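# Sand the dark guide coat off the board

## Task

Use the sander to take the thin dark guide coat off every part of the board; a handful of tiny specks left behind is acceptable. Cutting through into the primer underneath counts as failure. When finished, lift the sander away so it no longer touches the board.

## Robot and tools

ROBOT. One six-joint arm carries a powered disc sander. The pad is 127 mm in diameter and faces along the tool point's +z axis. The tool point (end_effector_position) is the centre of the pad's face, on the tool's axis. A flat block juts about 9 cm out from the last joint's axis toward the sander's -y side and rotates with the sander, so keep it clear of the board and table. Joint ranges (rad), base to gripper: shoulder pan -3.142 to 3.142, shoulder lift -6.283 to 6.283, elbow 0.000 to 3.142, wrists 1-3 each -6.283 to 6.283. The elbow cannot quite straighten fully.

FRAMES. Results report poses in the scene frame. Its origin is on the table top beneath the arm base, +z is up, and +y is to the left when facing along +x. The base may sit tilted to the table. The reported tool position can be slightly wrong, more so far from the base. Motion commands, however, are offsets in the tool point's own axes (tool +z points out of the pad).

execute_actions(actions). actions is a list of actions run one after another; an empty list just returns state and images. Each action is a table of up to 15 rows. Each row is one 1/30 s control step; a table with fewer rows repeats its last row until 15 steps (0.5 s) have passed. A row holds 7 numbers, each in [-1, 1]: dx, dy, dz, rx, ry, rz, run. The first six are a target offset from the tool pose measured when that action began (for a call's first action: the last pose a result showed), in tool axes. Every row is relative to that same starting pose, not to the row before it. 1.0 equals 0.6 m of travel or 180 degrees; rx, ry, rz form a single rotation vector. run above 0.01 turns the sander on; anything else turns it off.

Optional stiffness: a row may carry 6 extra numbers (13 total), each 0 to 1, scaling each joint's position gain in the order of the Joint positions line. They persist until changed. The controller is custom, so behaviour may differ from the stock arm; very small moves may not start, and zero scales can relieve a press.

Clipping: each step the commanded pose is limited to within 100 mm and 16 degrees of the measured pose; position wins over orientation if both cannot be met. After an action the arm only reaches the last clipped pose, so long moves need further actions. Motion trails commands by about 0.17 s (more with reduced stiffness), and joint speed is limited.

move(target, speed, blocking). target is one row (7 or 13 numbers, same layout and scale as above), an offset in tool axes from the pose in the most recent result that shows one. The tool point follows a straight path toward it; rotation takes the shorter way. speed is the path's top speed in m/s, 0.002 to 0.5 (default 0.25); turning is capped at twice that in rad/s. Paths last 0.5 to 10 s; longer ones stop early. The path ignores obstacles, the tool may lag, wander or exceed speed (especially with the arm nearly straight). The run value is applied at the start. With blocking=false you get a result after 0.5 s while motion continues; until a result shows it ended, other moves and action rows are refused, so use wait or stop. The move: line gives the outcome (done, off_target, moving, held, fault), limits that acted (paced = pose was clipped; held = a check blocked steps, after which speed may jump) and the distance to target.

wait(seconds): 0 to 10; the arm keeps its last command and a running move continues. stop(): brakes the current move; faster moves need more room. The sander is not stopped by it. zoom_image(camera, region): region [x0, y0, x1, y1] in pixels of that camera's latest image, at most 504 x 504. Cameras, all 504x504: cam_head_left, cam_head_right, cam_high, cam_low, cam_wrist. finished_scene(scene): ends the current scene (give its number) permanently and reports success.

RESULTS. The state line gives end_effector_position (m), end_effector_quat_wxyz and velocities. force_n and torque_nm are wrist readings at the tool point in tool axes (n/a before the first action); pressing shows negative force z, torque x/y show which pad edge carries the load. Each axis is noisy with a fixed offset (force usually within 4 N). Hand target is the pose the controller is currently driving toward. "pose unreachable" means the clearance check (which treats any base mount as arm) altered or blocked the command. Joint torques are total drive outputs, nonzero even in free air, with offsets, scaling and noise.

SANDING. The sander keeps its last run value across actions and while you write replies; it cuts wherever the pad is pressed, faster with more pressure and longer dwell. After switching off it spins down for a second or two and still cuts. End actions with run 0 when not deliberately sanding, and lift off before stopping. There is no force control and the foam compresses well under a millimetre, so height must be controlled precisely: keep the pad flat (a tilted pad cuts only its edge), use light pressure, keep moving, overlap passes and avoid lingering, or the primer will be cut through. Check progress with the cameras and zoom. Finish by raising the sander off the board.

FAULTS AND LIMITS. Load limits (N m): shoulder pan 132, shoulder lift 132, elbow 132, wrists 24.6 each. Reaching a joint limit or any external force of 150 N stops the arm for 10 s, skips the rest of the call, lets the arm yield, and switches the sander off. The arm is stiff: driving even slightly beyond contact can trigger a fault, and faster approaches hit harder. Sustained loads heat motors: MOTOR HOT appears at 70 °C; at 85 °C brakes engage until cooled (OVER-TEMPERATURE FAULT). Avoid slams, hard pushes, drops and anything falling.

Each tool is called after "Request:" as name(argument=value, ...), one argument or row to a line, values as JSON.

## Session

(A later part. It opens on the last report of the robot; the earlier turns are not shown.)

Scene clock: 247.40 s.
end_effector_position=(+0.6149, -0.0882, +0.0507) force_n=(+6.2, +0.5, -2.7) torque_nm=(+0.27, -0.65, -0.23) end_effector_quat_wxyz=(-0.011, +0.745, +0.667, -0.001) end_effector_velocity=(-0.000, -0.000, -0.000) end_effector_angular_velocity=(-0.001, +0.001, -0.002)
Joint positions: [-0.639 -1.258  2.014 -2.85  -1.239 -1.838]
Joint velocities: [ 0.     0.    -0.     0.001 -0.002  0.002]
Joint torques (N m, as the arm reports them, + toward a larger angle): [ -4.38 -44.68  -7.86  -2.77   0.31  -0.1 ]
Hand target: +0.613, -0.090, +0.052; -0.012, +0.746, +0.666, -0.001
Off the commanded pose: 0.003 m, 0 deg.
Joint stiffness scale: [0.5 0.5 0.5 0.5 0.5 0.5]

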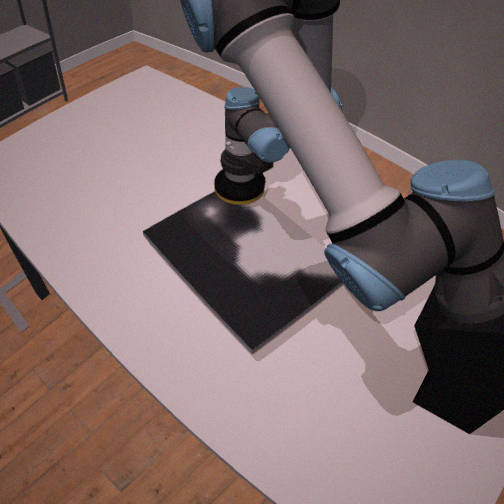

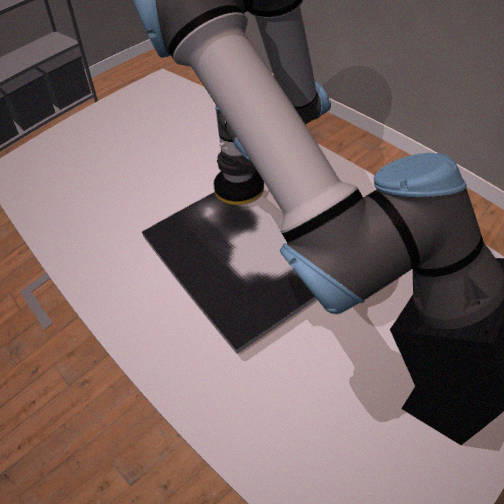

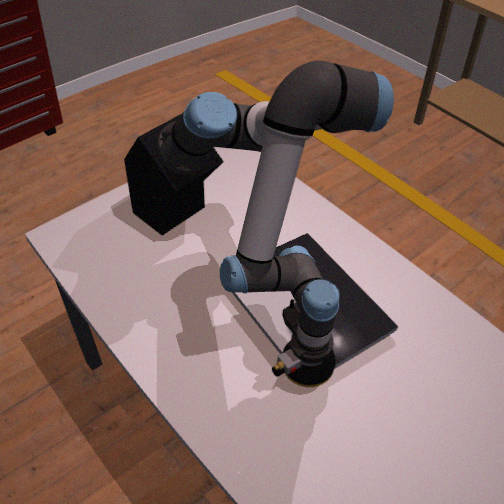

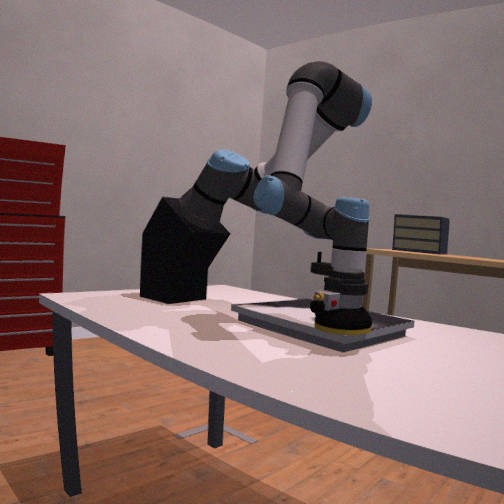

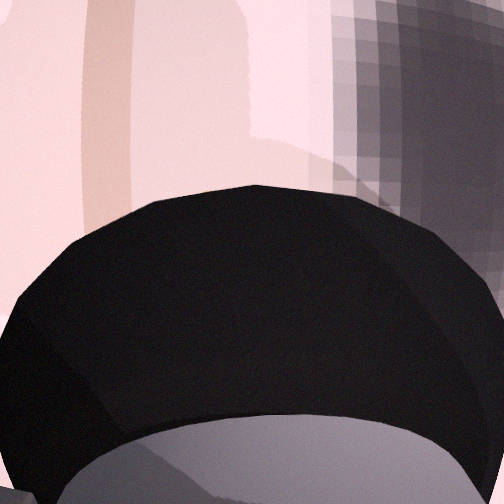

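Request:
execute_actions(
  actions=[
    [[0,0,0.0015,-0.001,-0.001,0,1],[0,0,0.003,-0.002,-0.002,0,1],[0,0,0.0045,-0.003,-0.003,0,1],[0,0,0.006,-0.004,-0.0037,0,1],[0,0,0.0075,-0.004,-0.0037,0,1],[0,0,0.009,-0.004,-0.0037,0,1],[0,0,0.011,-0.004,-0.0037,0,1]],
    [[0,0,0.002,0,0,0,1],[0,0,0.004,0,0,0,1],[0,0,0.006,0,0,0,1],[0,0,0.008,0,0,0,1],[0,-0.002,0.012,0.001,0.0003,0,1],[0.0009,-0.0073,0.017,0.0034,0.0011,0.0008,1],[0.0015,-0.0125,0.022,0.0058,0.0018,0.0013,1],[0.0021,-0.0177,0.027,0.0083,0.0026,0.0018,1],[0.0028,-0.0229,0.032,0.0107,0.0034,0.0024,1],[0.0034,-0.028,0.037,0.0131,0.0042,0.0029,1],[0.004,-0.033,0.042,0.0155,0.0049,0.0035,1]],
  ],
)

Request:
execute_actions(
  actions=[
    [[0.0138,-0.0527,0.0505,0.0248,0.007,0.0053,1],[0.0181,-0.0527,0.0505,0.0248,0.007,0.0053,1],[0.0224,-0.0527,0.0505,0.0248,0.007,0.0053,1],[0.0267,-0.0527,0.0505,0.0248,0.007,0.0053,1],[0.031,-0.0527,0.0505,0.0248,0.007,0.0053,1],[0.0353,-0.0527,0.0505,0.0248,0.007,0.0053,1],[0.0396,-0.0527,0.0505,0.0248,0.007,0.0053,1],[0.0439,-0.0527,0.0505,0.0248,0.007,0.0053,1],[0.0482,-0.0527,0.0505,0.0248,0.007,0.0053,1],[0.0525,-0.0527,0.0505,0.0248,0.007,0.0053,1],[0.0568,-0.0527,0.0505,0.0248,0.007,0.0053,1],[0.0611,-0.0527,0.0505,0.0248,0.007,0.0053,1],[0.0654,-0.0527,0.0505,0.0248,0.007,0.0053,1],[0.0697,-0.0527,0.0505,0.0248,0.007,0.0053,1],[0.074,-0.0527,0.0505,0.0248,0.007,0.0053,1]],
    [[0.0257,-0.0471,0.0484,0.0236,0.0054,0.0047,1],[0.0287,-0.0471,0.0484,0.0236,0.0054,0.0047,1],[0.0317,-0.0471,0.0484,0.0236,0.0054,0.0047,1],[0.0347,-0.0471,0.0484,0.0236,0.0054,0.0047,1],[0.0377,-0.0471,0.0484,0.0236,0.0054,0.0047,1],[0.0407,-0.0471,0.0484,0.0236,0.0054,0.0047,1],[0.0437,-0.0471,0.0484,0.0236,0.0054,0.0047,1],[0.0467,-0.0471,0.0484,0.0236,0.0054,0.0047,1],[0.0497,-0.0471,0.0484,0.0236,0.0054,0.0047,1],[0.0527,-0.0471,0.0484,0.0236,0.0054,0.0047,1],[0.0557,-0.0471,0.0484,0.0236,0.0054,0.0047,1],[0.0587,-0.0471,0.0484,0.0236,0.0054,0.0047,1],[0.0617,-0.0471,0.0484,0.0236,0.0054,0.0047,1],[0.0647,-0.0471,0.0484,0.0236,0.0054,0.0047,1],[0.0677,-0.0471,0.0484,0.0236,0.0054,0.0047,1]],
    [[0.0231,-0.0474,0.0487,0.024,0.0041,0.0046,1],[0.0261,-0.0474,0.0487,0.024,0.0041,0.0046,1],[0.0291,-0.0474,0.0487,0.024,0.0041,0.0046,1],[0.0321,-0.0474,0.0487,0.024,0.0041,0.0046,1],[0.0351,-0.0474,0.0487,0.024,0.0041,0.0046,1],[0.0381,-0.0474,0.0487,0.024,0.0041,0.0046,1],[0.0411,-0.0474,0.0487,0.024,0.0041,0.0046,1],[0.0441,-0.0474,0.0487,0.024,0.0041,0.0046,1],[0.0471,-0.0474,0.0487,0.024,0.0041,0.0046,1],[0.0501,-0.0474,0.0487,0.024,0.0041,0.0046,1],[0.0531,-0.0474,0.0487,0.024,0.0041,0.0046,1],[0.0561,-0.0474,0.0487,0.024,0.0041,0.0046,1],[0.0591,-0.0474,0.0487,0.024,0.0041,0.0046,1],[0.0621,-0.0474,0.0487,0.024,0.0041,0.0046,1],[0.0651,-0.0474,0.0487,0.024,0.0041,0.0046,1]],
  ],
)

Request:
execute_actions(
  actions=[
    [[0.0201,-0.0505,0.0521,0.026,0.003,0.0049,1],[0.0231,-0.0505,0.0521,0.026,0.003,0.0049,1],[0.0261,-0.0505,0.0521,0.026,0.003,0.0049,1],[0.0291,-0.0505,0.0521,0.026,0.003,0.0049,1],[0.0321,-0.0505,0.0521,0.026,0.003,0.0049,1],[0.0351,-0.0505,0.0521,0.026,0.003,0.0049,1],[0.0381,-0.0505,0.0521,0.026,0.003,0.0049,1],[0.0411,-0.0505,0.0521,0.026,0.003,0.0049,1],[0.0441,-0.0505,0.0521,0.026,0.003,0.0049,1],[0.0471,-0.0505,0.0521,0.026,0.003,0.0049,1],[0.0501,-0.0505,0.0521,0.026,0.003,0.0049,1],[0.0531,-0.0505,0.0521,0.026,0.003,0.0049,1],[0.0561,-0.0505,0.0521,0.026,0.003,0.0049,1],[0.0591,-0.0505,0.0521,0.026,0.003,0.0049,1],[0.0621,-0.0505,0.0521,0.026,0.003,0.0049,1]],
    [[0.0164,-0.0566,0.0606,0.0296,0.0017,0.0053,1],[0.0194,-0.0566,0.0606,0.0296,0.0017,0.0053,1],[0.0224,-0.0566,0.0606,0.0296,0.0017,0.0053,1],[0.0254,-0.0566,0.0606,0.0296,0.0017,0.0053,1],[0.0284,-0.0566,0.0606,0.0296,0.0017,0.0053,1],[0.0314,-0.0566,0.0606,0.0296,0.0017,0.0053,1],[0.0344,-0.0566,0.0606,0.0296,0.0017,0.0053,1],[0.0374,-0.0566,0.0606,0.0296,0.0017,0.0053,1],[0.0404,-0.0566,0.0606,0.0296,0.0017,0.0053,1],[0.0434,-0.0566,0.0606,0.0296,0.0017,0.0053,1],[0.0464,-0.0566,0.0606,0.0296,0.0017,0.0053,1],[0.0494,-0.0566,0.0606,0.0296,0.0017,0.0053,1],[0.0524,-0.0566,0.0606,0.0296,0.0017,0.0053,1],[0.0554,-0.0566,0.0606,0.0296,0.0017,0.0053,1],[0.0584,-0.0566,0.0606,0.0296,0.0017,0.0053,1]],
    [[0.0137,-0.0573,0.0619,0.03,0.0002,0.0049,1],[0.0167,-0.0573,0.0619,0.03,0.0002,0.0049,1],[0.0197,-0.0573,0.0619,0.03,0.0002,0.0049,1],[0.0227,-0.0573,0.0619,0.03,0.0002,0.0049,1],[0.0257,-0.0573,0.0619,0.03,0.0002,0.0049,1],[0.0287,-0.0573,0.0619,0.03,0.0002,0.0049,1],[0.0317,-0.0573,0.0619,0.03,0.0002,0.0049,1],[0.0347,-0.0573,0.0619,0.03,0.0002,0.0049,1],[0.0377,-0.0573,0.0619,0.03,0.0002,0.0049,1],[0.0407,-0.0573,0.0619,0.03,0.0002,0.0049,1],[0.0437,-0.0573,0.0619,0.03,0.0002,0.0049,1],[0.0467,-0.0573,0.0619,0.03,0.0002,0.0049,1],[0.0497,-0.0573,0.0619,0.03,0.0002,0.0049,1],[0.0527,-0.0573,0.0619,0.03,0.0002,0.0049,1],[0.0557,-0.0573,0.0619,0.03,0.0002,0.0049,1]],
  ],
)

Request:
execute_actions(
  actions=[
    [[0.011,-0.0581,0.0636,0.0305,-0.0014,0.0045,1],[0.014,-0.0581,0.0636,0.0305,-0.0014,0.0045,1],[0.017,-0.0581,0.0636,0.0305,-0.0014,0.0045,1],[0.02,-0.0581,0.0636,0.0305,-0.0014,0.0045,1],[0.023,-0.0581,0.0636,0.0305,-0.0014,0.0045,1],[0.026,-0.0581,0.0636,0.0305,-0.0014,0.0045,1],[0.029,-0.0581,0.0636,0.0305,-0.0014,0.0045,1],[0.032,-0.0581,0.0636,0.0305,-0.0014,0.0045,1],[0.035,-0.0581,0.0636,0.0305,-0.0014,0.0045,1],[0.038,-0.0581,0.0636,0.0305,-0.0014,0.0045,1],[0.041,-0.0581,0.0636,0.0305,-0.0014,0.0045,1],[0.044,-0.0581,0.0636,0.0305,-0.0014,0.0045,1],[0.047,-0.0581,0.0636,0.0305,-0.0014,0.0045,1],[0.05,-0.0581,0.0636,0.0305,-0.0014,0.0045,1],[0.053,-0.0581,0.0636,0.0305,-0.0014,0.0045,1]],
    [[0.0083,-0.0591,0.0657,0.031,-0.003,0.0041,1],[0.0113,-0.0591,0.0657,0.031,-0.003,0.0041,1],[0.0143,-0.0591,0.0657,0.031,-0.003,0.0041,1],[0.0173,-0.0591,0.0657,0.031,-0.003,0.0041,1],[0.0203,-0.0591,0.0657,0.031,-0.003,0.0041,1],[0.0233,-0.0591,0.0657,0.031,-0.003,0.0041,1],[0.0263,-0.0591,0.0657,0.031,-0.003,0.0041,1],[0.0293,-0.0591,0.0657,0.031,-0.003,0.0041,1],[0.0323,-0.0591,0.0657,0.031,-0.003,0.0041,1],[0.0353,-0.0591,0.0657,0.031,-0.003,0.0041,1],[0.0383,-0.0591,0.0657,0.031,-0.003,0.0041,1],[0.0413,-0.0591,0.0657,0.031,-0.003,0.0041,1],[0.0443,-0.0591,0.0657,0.031,-0.003,0.0041,1],[0.0473,-0.0591,0.0657,0.031,-0.003,0.0041,1],[0.0503,-0.0591,0.0657,0.031,-0.003,0.0041,1]],
  ],
)

Request:
execute_actions(
  actions=[
    [[0.0057,-0.06,0.068,0.0314,-0.0047,0.0037,1],[0.0087,-0.06,0.068,0.0314,-0.0047,0.0037,1],[0.0117,-0.06,0.068,0.0314,-0.0047,0.0037,1],[0.0147,-0.06,0.068,0.0314,-0.0047,0.0037,1],[0.0177,-0.06,0.068,0.0314,-0.0047,0.0037,1],[0.0207,-0.06,0.068,0.0314,-0.0047,0.0037,1],[0.0237,-0.06,0.068,0.0314,-0.0047,0.0037,1],[0.0267,-0.06,0.068,0.0314,-0.0047,0.0037,1],[0.0297,-0.06,0.068,0.0314,-0.0047,0.0037,1],[0.0327,-0.06,0.068,0.0314,-0.0047,0.0037,1]],
  ],
)

Request:
execute_actions(
  actions=[
    [[-0.009,-0.046,0.0495,0.0232,-0.0034,0.0026,0],[-0.006,-0.031,0.033,0.0155,-0.0022,0.0017,0],[-0.003,-0.0155,0.0165,0.0077,-0.0011,0.0009,0],[0,0,0,0,0,0,0],[0,0,-0.004,0,0,0,0],[0,0,-0.008,0,0,0,0],[0,0,-0.011,0,0,0,0]],
  ],
)

Scene clock: 254.07 s.
end_effector_position=(+0.6152, -0.0915, +0.0425) force_n=(-1.5, -0.6, -33.5) torque_nm=(+0.42, +0.63, -0.25) end_effector_quat_wxyz=(-0.002, +0.745, +0.667, -0.000) end_effector_velocity=(-0.000, -0.001, -0.001) end_effector_angular_velocity=(-0.001, -0.001, -0.001)
Joint positions: [-0.636 -1.234  2.013 -2.892 -1.248 -1.828]
Joint velocities: [-0.     0.002 -0.    -0.003 -0.     0.001]
Joint torques (N m, as the arm reports them, + toward a larger angle): [  0.88 -28.39  -6.85  -0.87  -0.57   0.36]
Hand target: +0.597, -0.086, +0.023; -0.025, +0.748, +0.663, -0.010
Off the commanded pose: 0.028 m, 3 deg.
Joint stiffness scale: [0.5 0.5 0.5 0.5 0.5 0.5]

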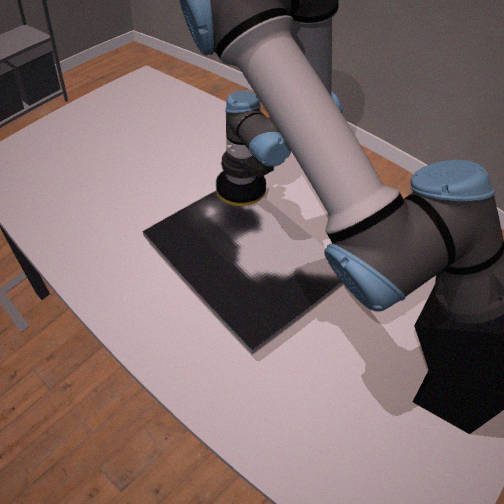

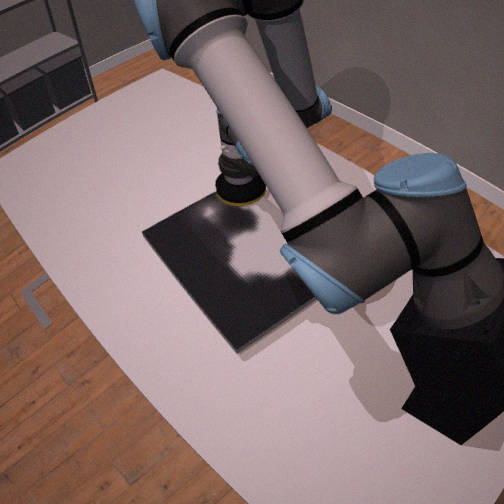

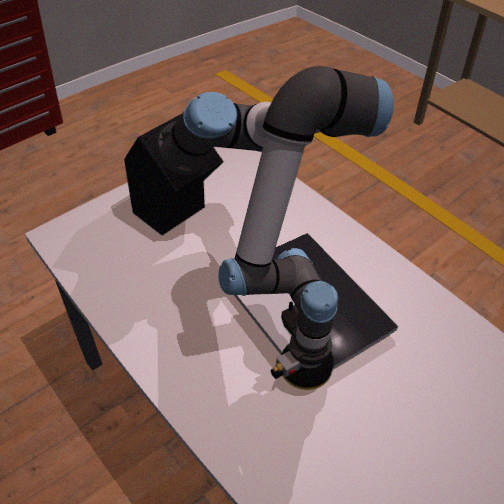

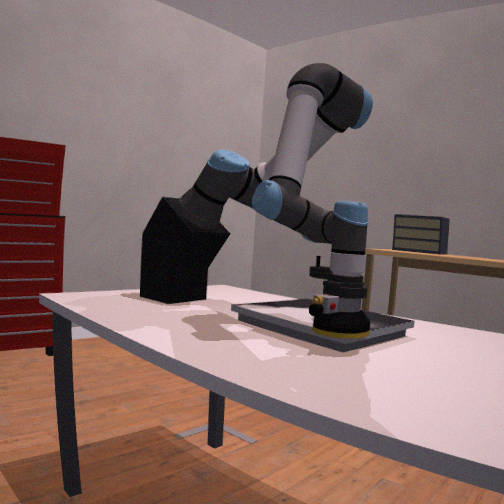

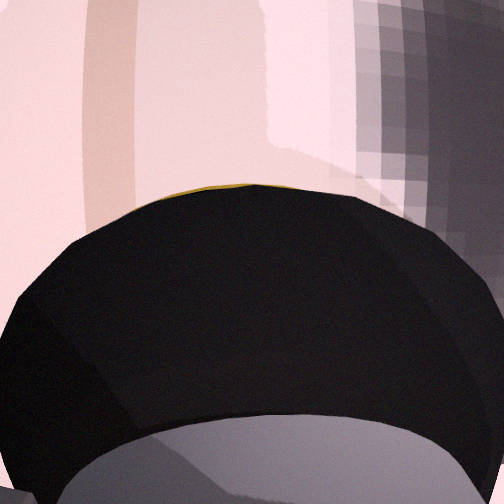

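Scene clock: 255.57 s.
end_effector_position=(+0.6247, -0.0163, +0.0422) force_n=(+3.3, -2.3, -50.0) torque_nm=(+0.37, -0.53, -0.38) end_effector_quat_wxyz=(-0.003, +0.745, +0.667, -0.002) end_effector_velocity=(+0.007, +0.055, +0.000) end_effector_angular_velocity=(+0.002, -0.003, +0.003)
Joint positions: [-0.493 -1.25   2.009 -2.904 -1.325 -1.704]
Joint velocities: [ 0.105 -0.006 -0.01  -0.009 -0.055  0.089]
Joint torques (N m, as the arm reports them, + toward a larger angle): [  3.72 -22.77  -3.07   0.86  -0.5    0.81]
Hand target: +0.597, -0.001, +0.016; -0.035, +0.749, +0.662, -0.022
Off the commanded pose: 0.043 m, 4 deg.
Joint stiffness scale: [0.5 0.5 0.5 0.5 0.5 0.5]

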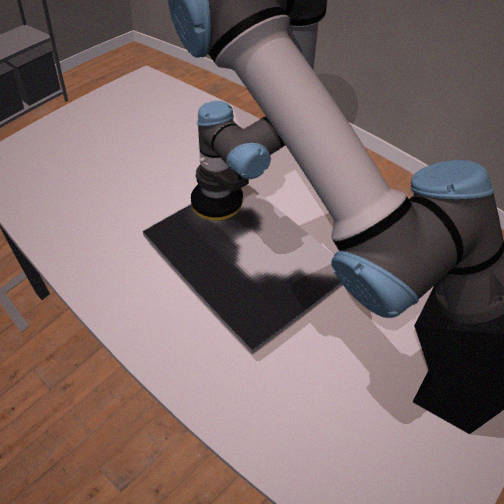

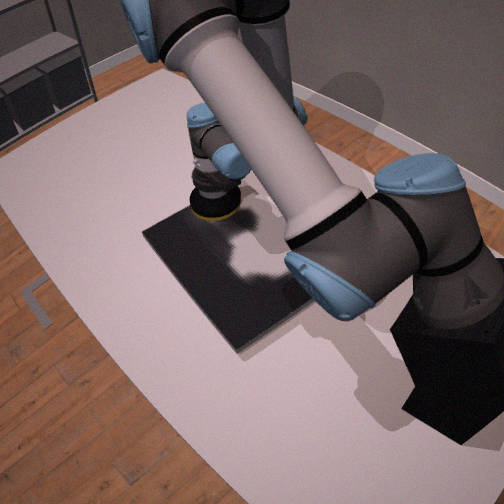

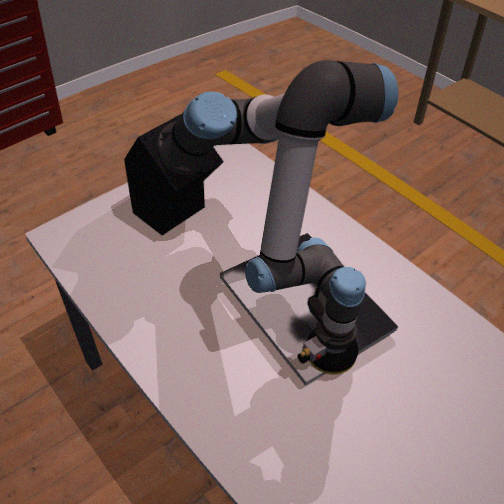

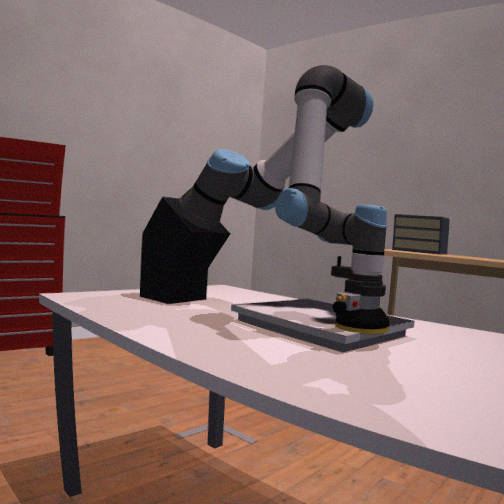

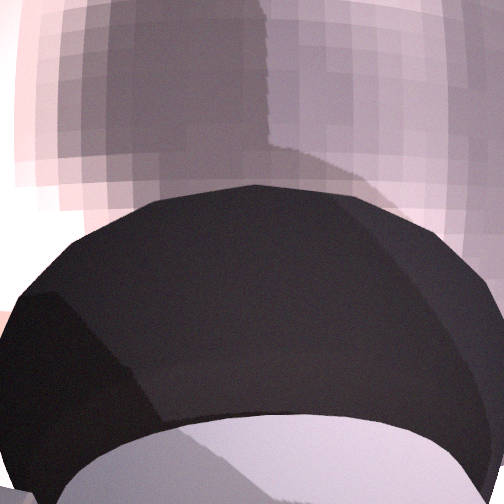

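Scene clock: 257.07 s.
end_effector_position=(+0.6334, +0.0614, +0.0423) force_n=(+2.4, -3.0, -50.0) torque_nm=(+0.04, -0.42, -0.25) end_effector_quat_wxyz=(-0.004, +0.745, +0.667, -0.004) end_effector_velocity=(+0.005, +0.055, +0.000) end_effector_angular_velocity=(+0.003, +0.003, -0.001)
Joint positions: [-0.341 -1.248  1.975 -2.894 -1.411 -1.574]
Joint velocities: [ 0.106  0.007 -0.031  0.014 -0.057  0.089]
Joint torques (N m, as the arm reports them, + toward a larger angle): [  5.17 -18.94  -3.49   1.65  -0.67   0.51]
Hand target: +0.598, +0.072, +0.009; -0.038, +0.749, +0.661, -0.035
Off the commanded pose: 0.051 m, 5 deg.
Joint stiffness scale: [0.5 0.5 0.5 0.5 0.5 0.5]

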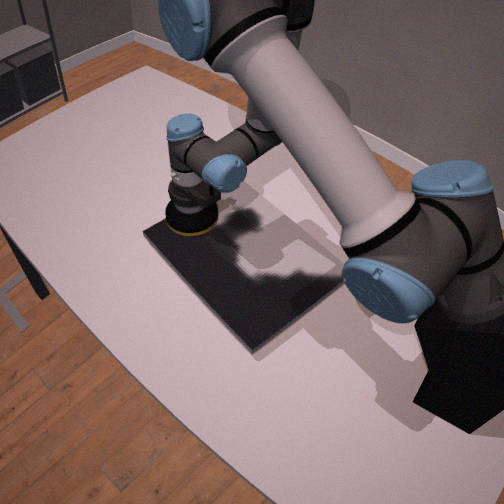

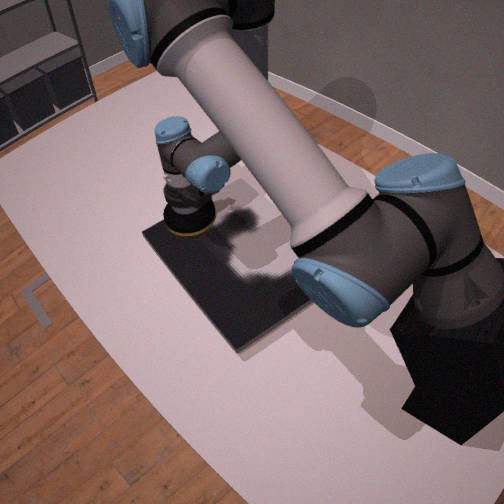

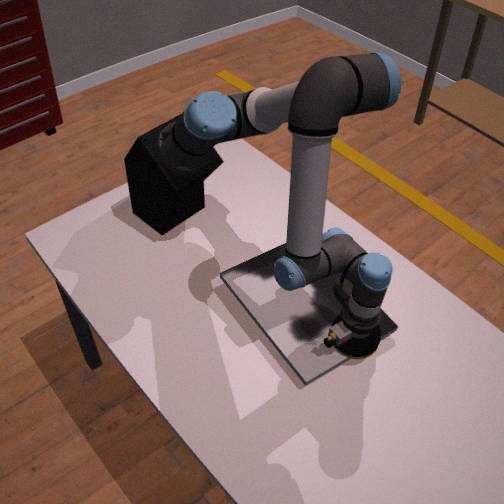

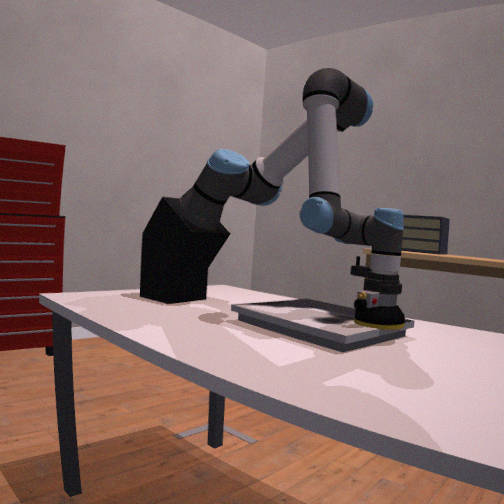

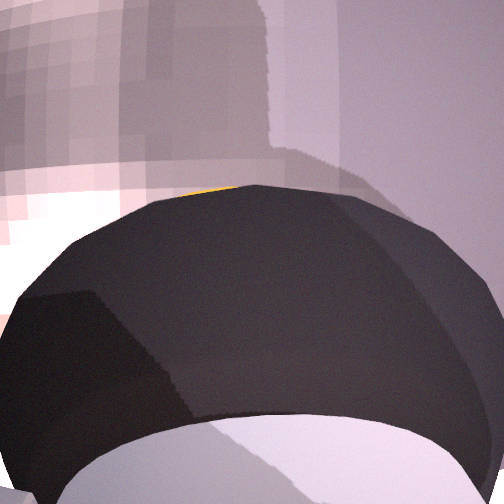

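Scene clock: 258.07 s.
end_effector_position=(+0.6386, +0.1133, +0.0423) force_n=(-4.2, +4.5, -40.6) torque_nm=(+0.07, +1.01, -0.07) end_effector_quat_wxyz=(-0.005, +0.745, +0.667, -0.005) end_effector_velocity=(+0.004, +0.057, -0.000) end_effector_angular_velocity=(+0.012, +0.005, -0.004)
Joint positions: [-0.24  -1.236  1.937 -2.875 -1.469 -1.491]
Joint velocities: [ 0.104  0.017 -0.046  0.026 -0.047  0.089]
Joint torques (N m, as the arm reports them, + toward a larger angle): [  6.34 -19.44  -2.85   1.76  -0.71   0.68]
Hand target: +0.602, +0.121, +0.007; -0.037, +0.748, +0.662, -0.041
Off the commanded pose: 0.053 m, 6 deg.
Joint stiffness scale: [0.5 0.5 0.5 0.5 0.5 0.5]

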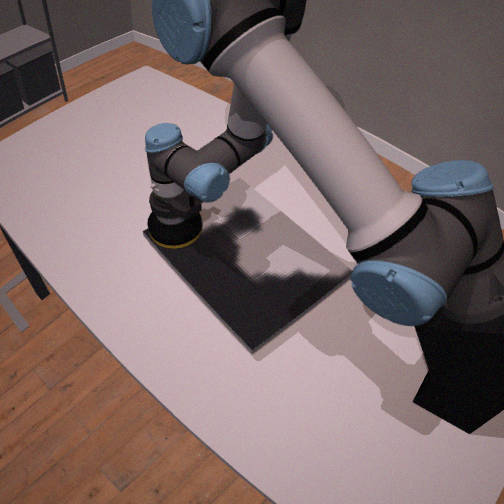

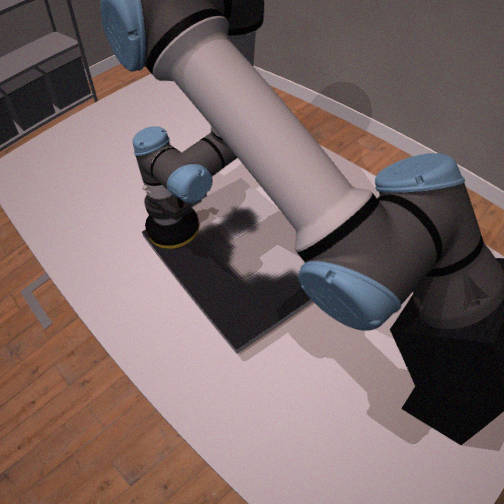

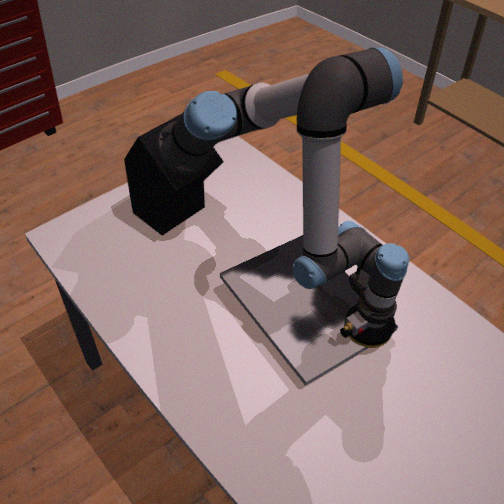

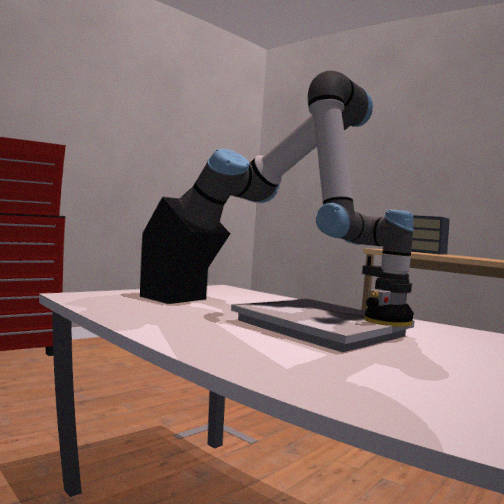

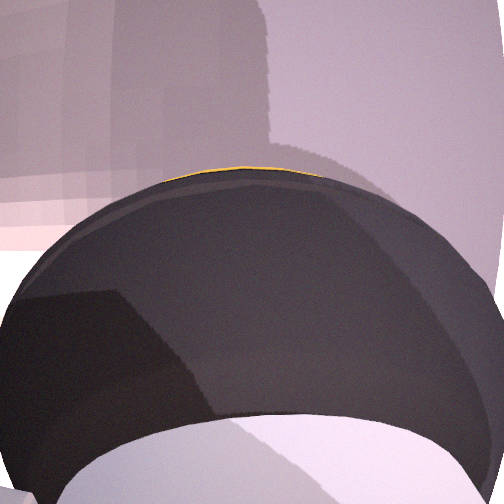

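Scene clock: 258.57 s.
end_effector_position=(+0.6409, +0.1379, +0.0422) force_n=(+8.0, +2.0, -42.4) torque_nm=(-0.63, -1.37, -0.48) end_effector_quat_wxyz=(-0.005, +0.745, +0.667, -0.006) end_effector_velocity=(+0.003, +0.035, -0.000) end_effector_angular_velocity=(+0.012, +0.000, +0.002)
Joint positions: [-0.193 -1.227  1.914 -2.863 -1.497 -1.453]
Joint velocities: [ 0.06   0.013 -0.031  0.014 -0.022  0.047]
Joint torques (N m, as the arm reports them, + toward a larger angle): [  5.85 -20.14  -3.65   1.75  -0.56   0.79]
Hand target: +0.603, +0.137, +0.006; -0.036, +0.748, +0.662, -0.044
Off the commanded pose: 0.054 m, 6 deg.
Joint stiffness scale: [0.5 0.5 0.5 0.5 0.5 0.5]

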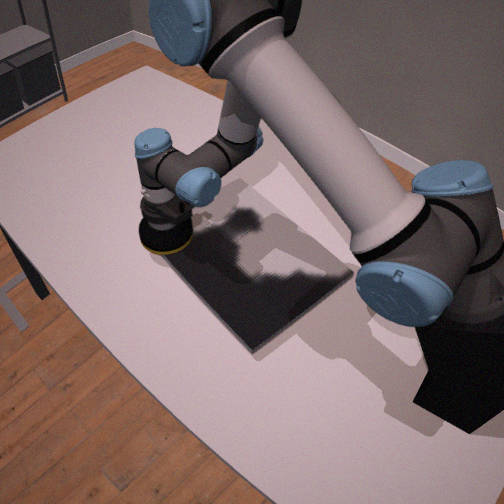

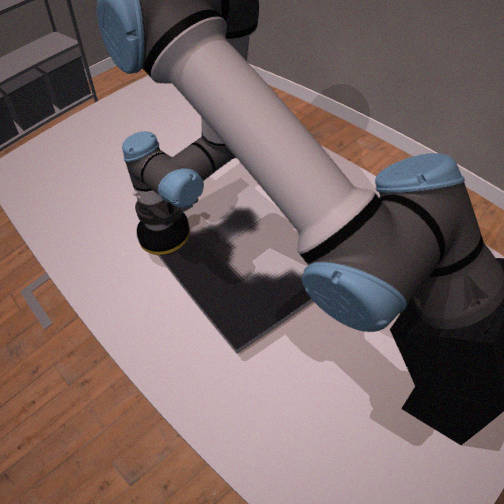

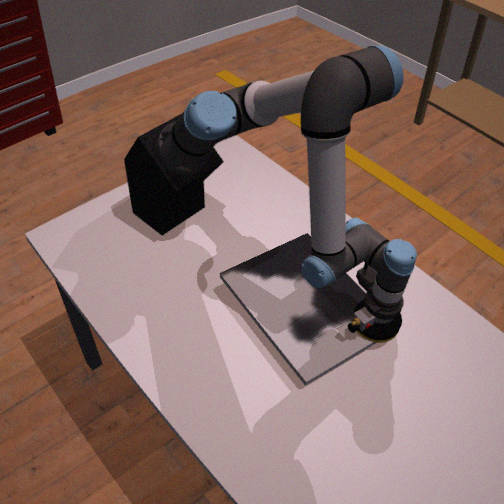

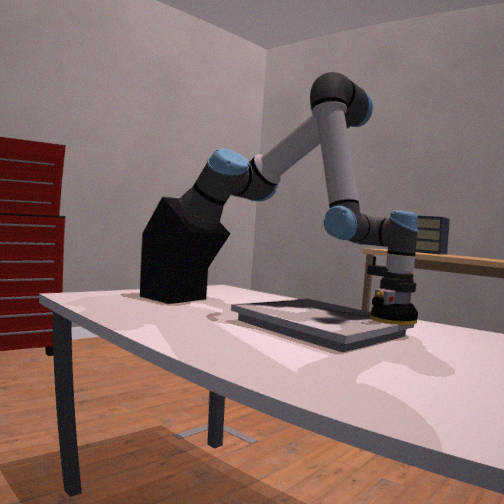

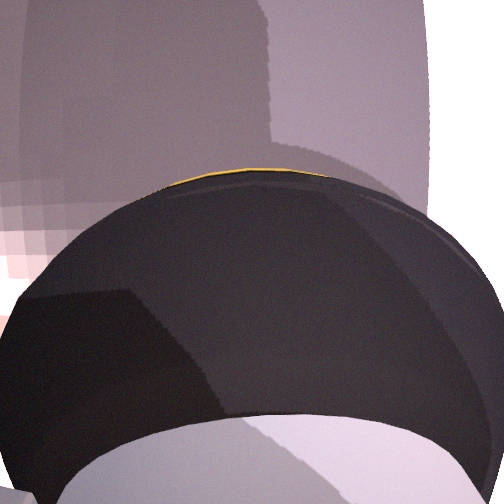

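Scene clock: 259.07 s.
end_effector_position=(+0.6420, +0.1402, +0.0465) force_n=(+6.5, +3.2, +0.1) torque_nm=(+0.28, -0.81, +0.13) end_effector_quat_wxyz=(-0.005, +0.744, +0.668, -0.005) end_effector_velocity=(+0.004, +0.001, +0.013) end_effector_angular_velocity=(+0.002, -0.011, +0.003)
Joint positions: [-0.19  -1.236  1.914 -2.856 -1.499 -1.452]
Joint velocities: [-0.    -0.029  0.005  0.013  0.002 -0.003]
Joint torques (N m, as the arm reports them, + toward a larger angle): [  5.12 -51.33  -9.21  -2.96   0.17  -0.47]
Hand target: +0.641, +0.138, +0.049; -0.005, +0.745, +0.667, -0.006
Off the commanded pose: 0.003 m, 0 deg.
Joint stiffness scale: [0.5 0.5 0.5 0.5 0.5 0.5]

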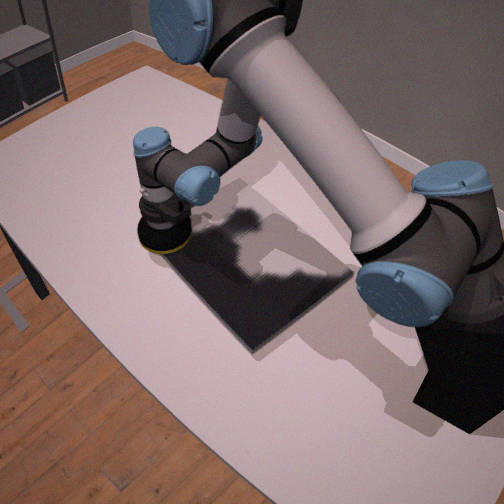

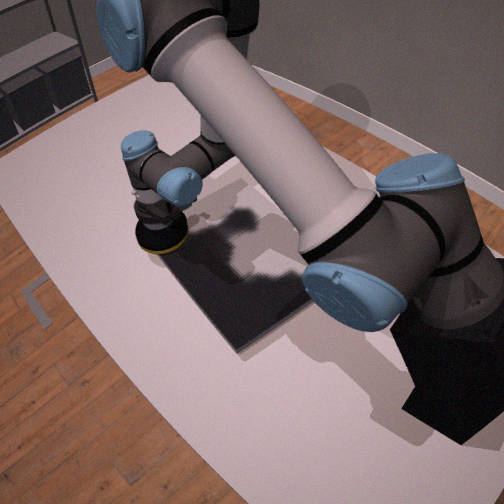

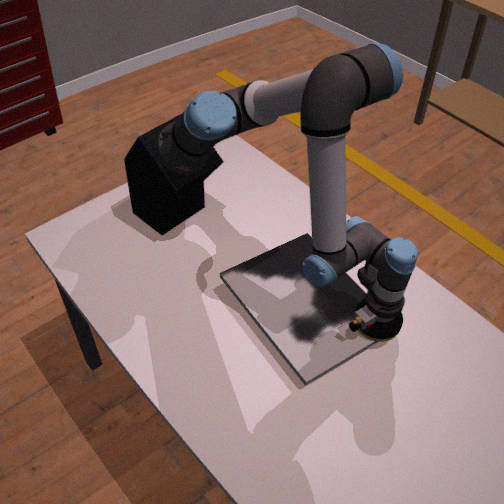

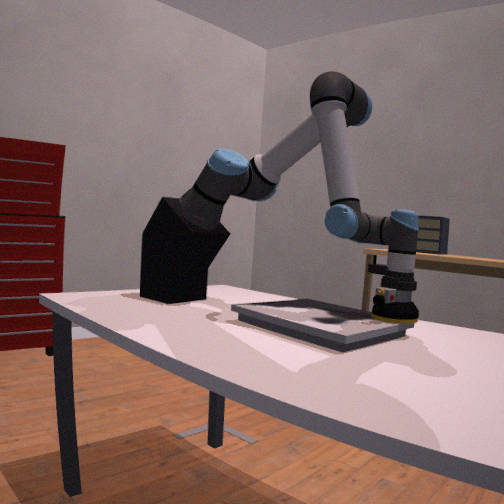

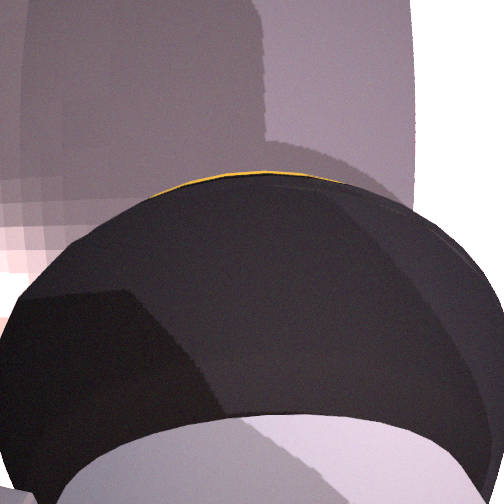

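Request:
zoom_image(
  camera="cam_high",
  region=[200, 220, 420, 400],
)

Request:
zoom_image(
  camera="cam_head_left",
  region=[120, 150, 380, 370],
)

Region (200, 220, 420, 400) of cam_high's 504x504 image, scaled by 2.291, with more detail than that image has; it fills the top 412 rows of this view, and the rest is white.

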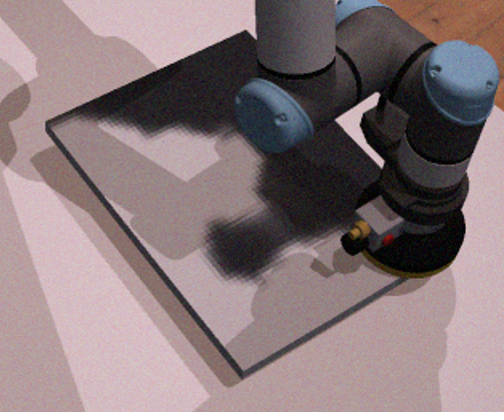

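Region (120, 150, 380, 370) of cam_head_left's 504x504 image, scaled by 1.938, with more detail than that image has; it fills the top 426 rows of this view, and the rest is white.

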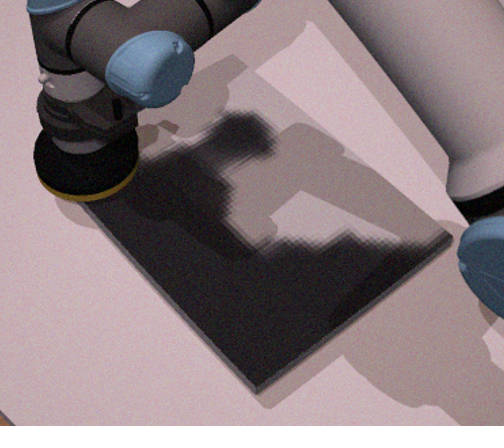

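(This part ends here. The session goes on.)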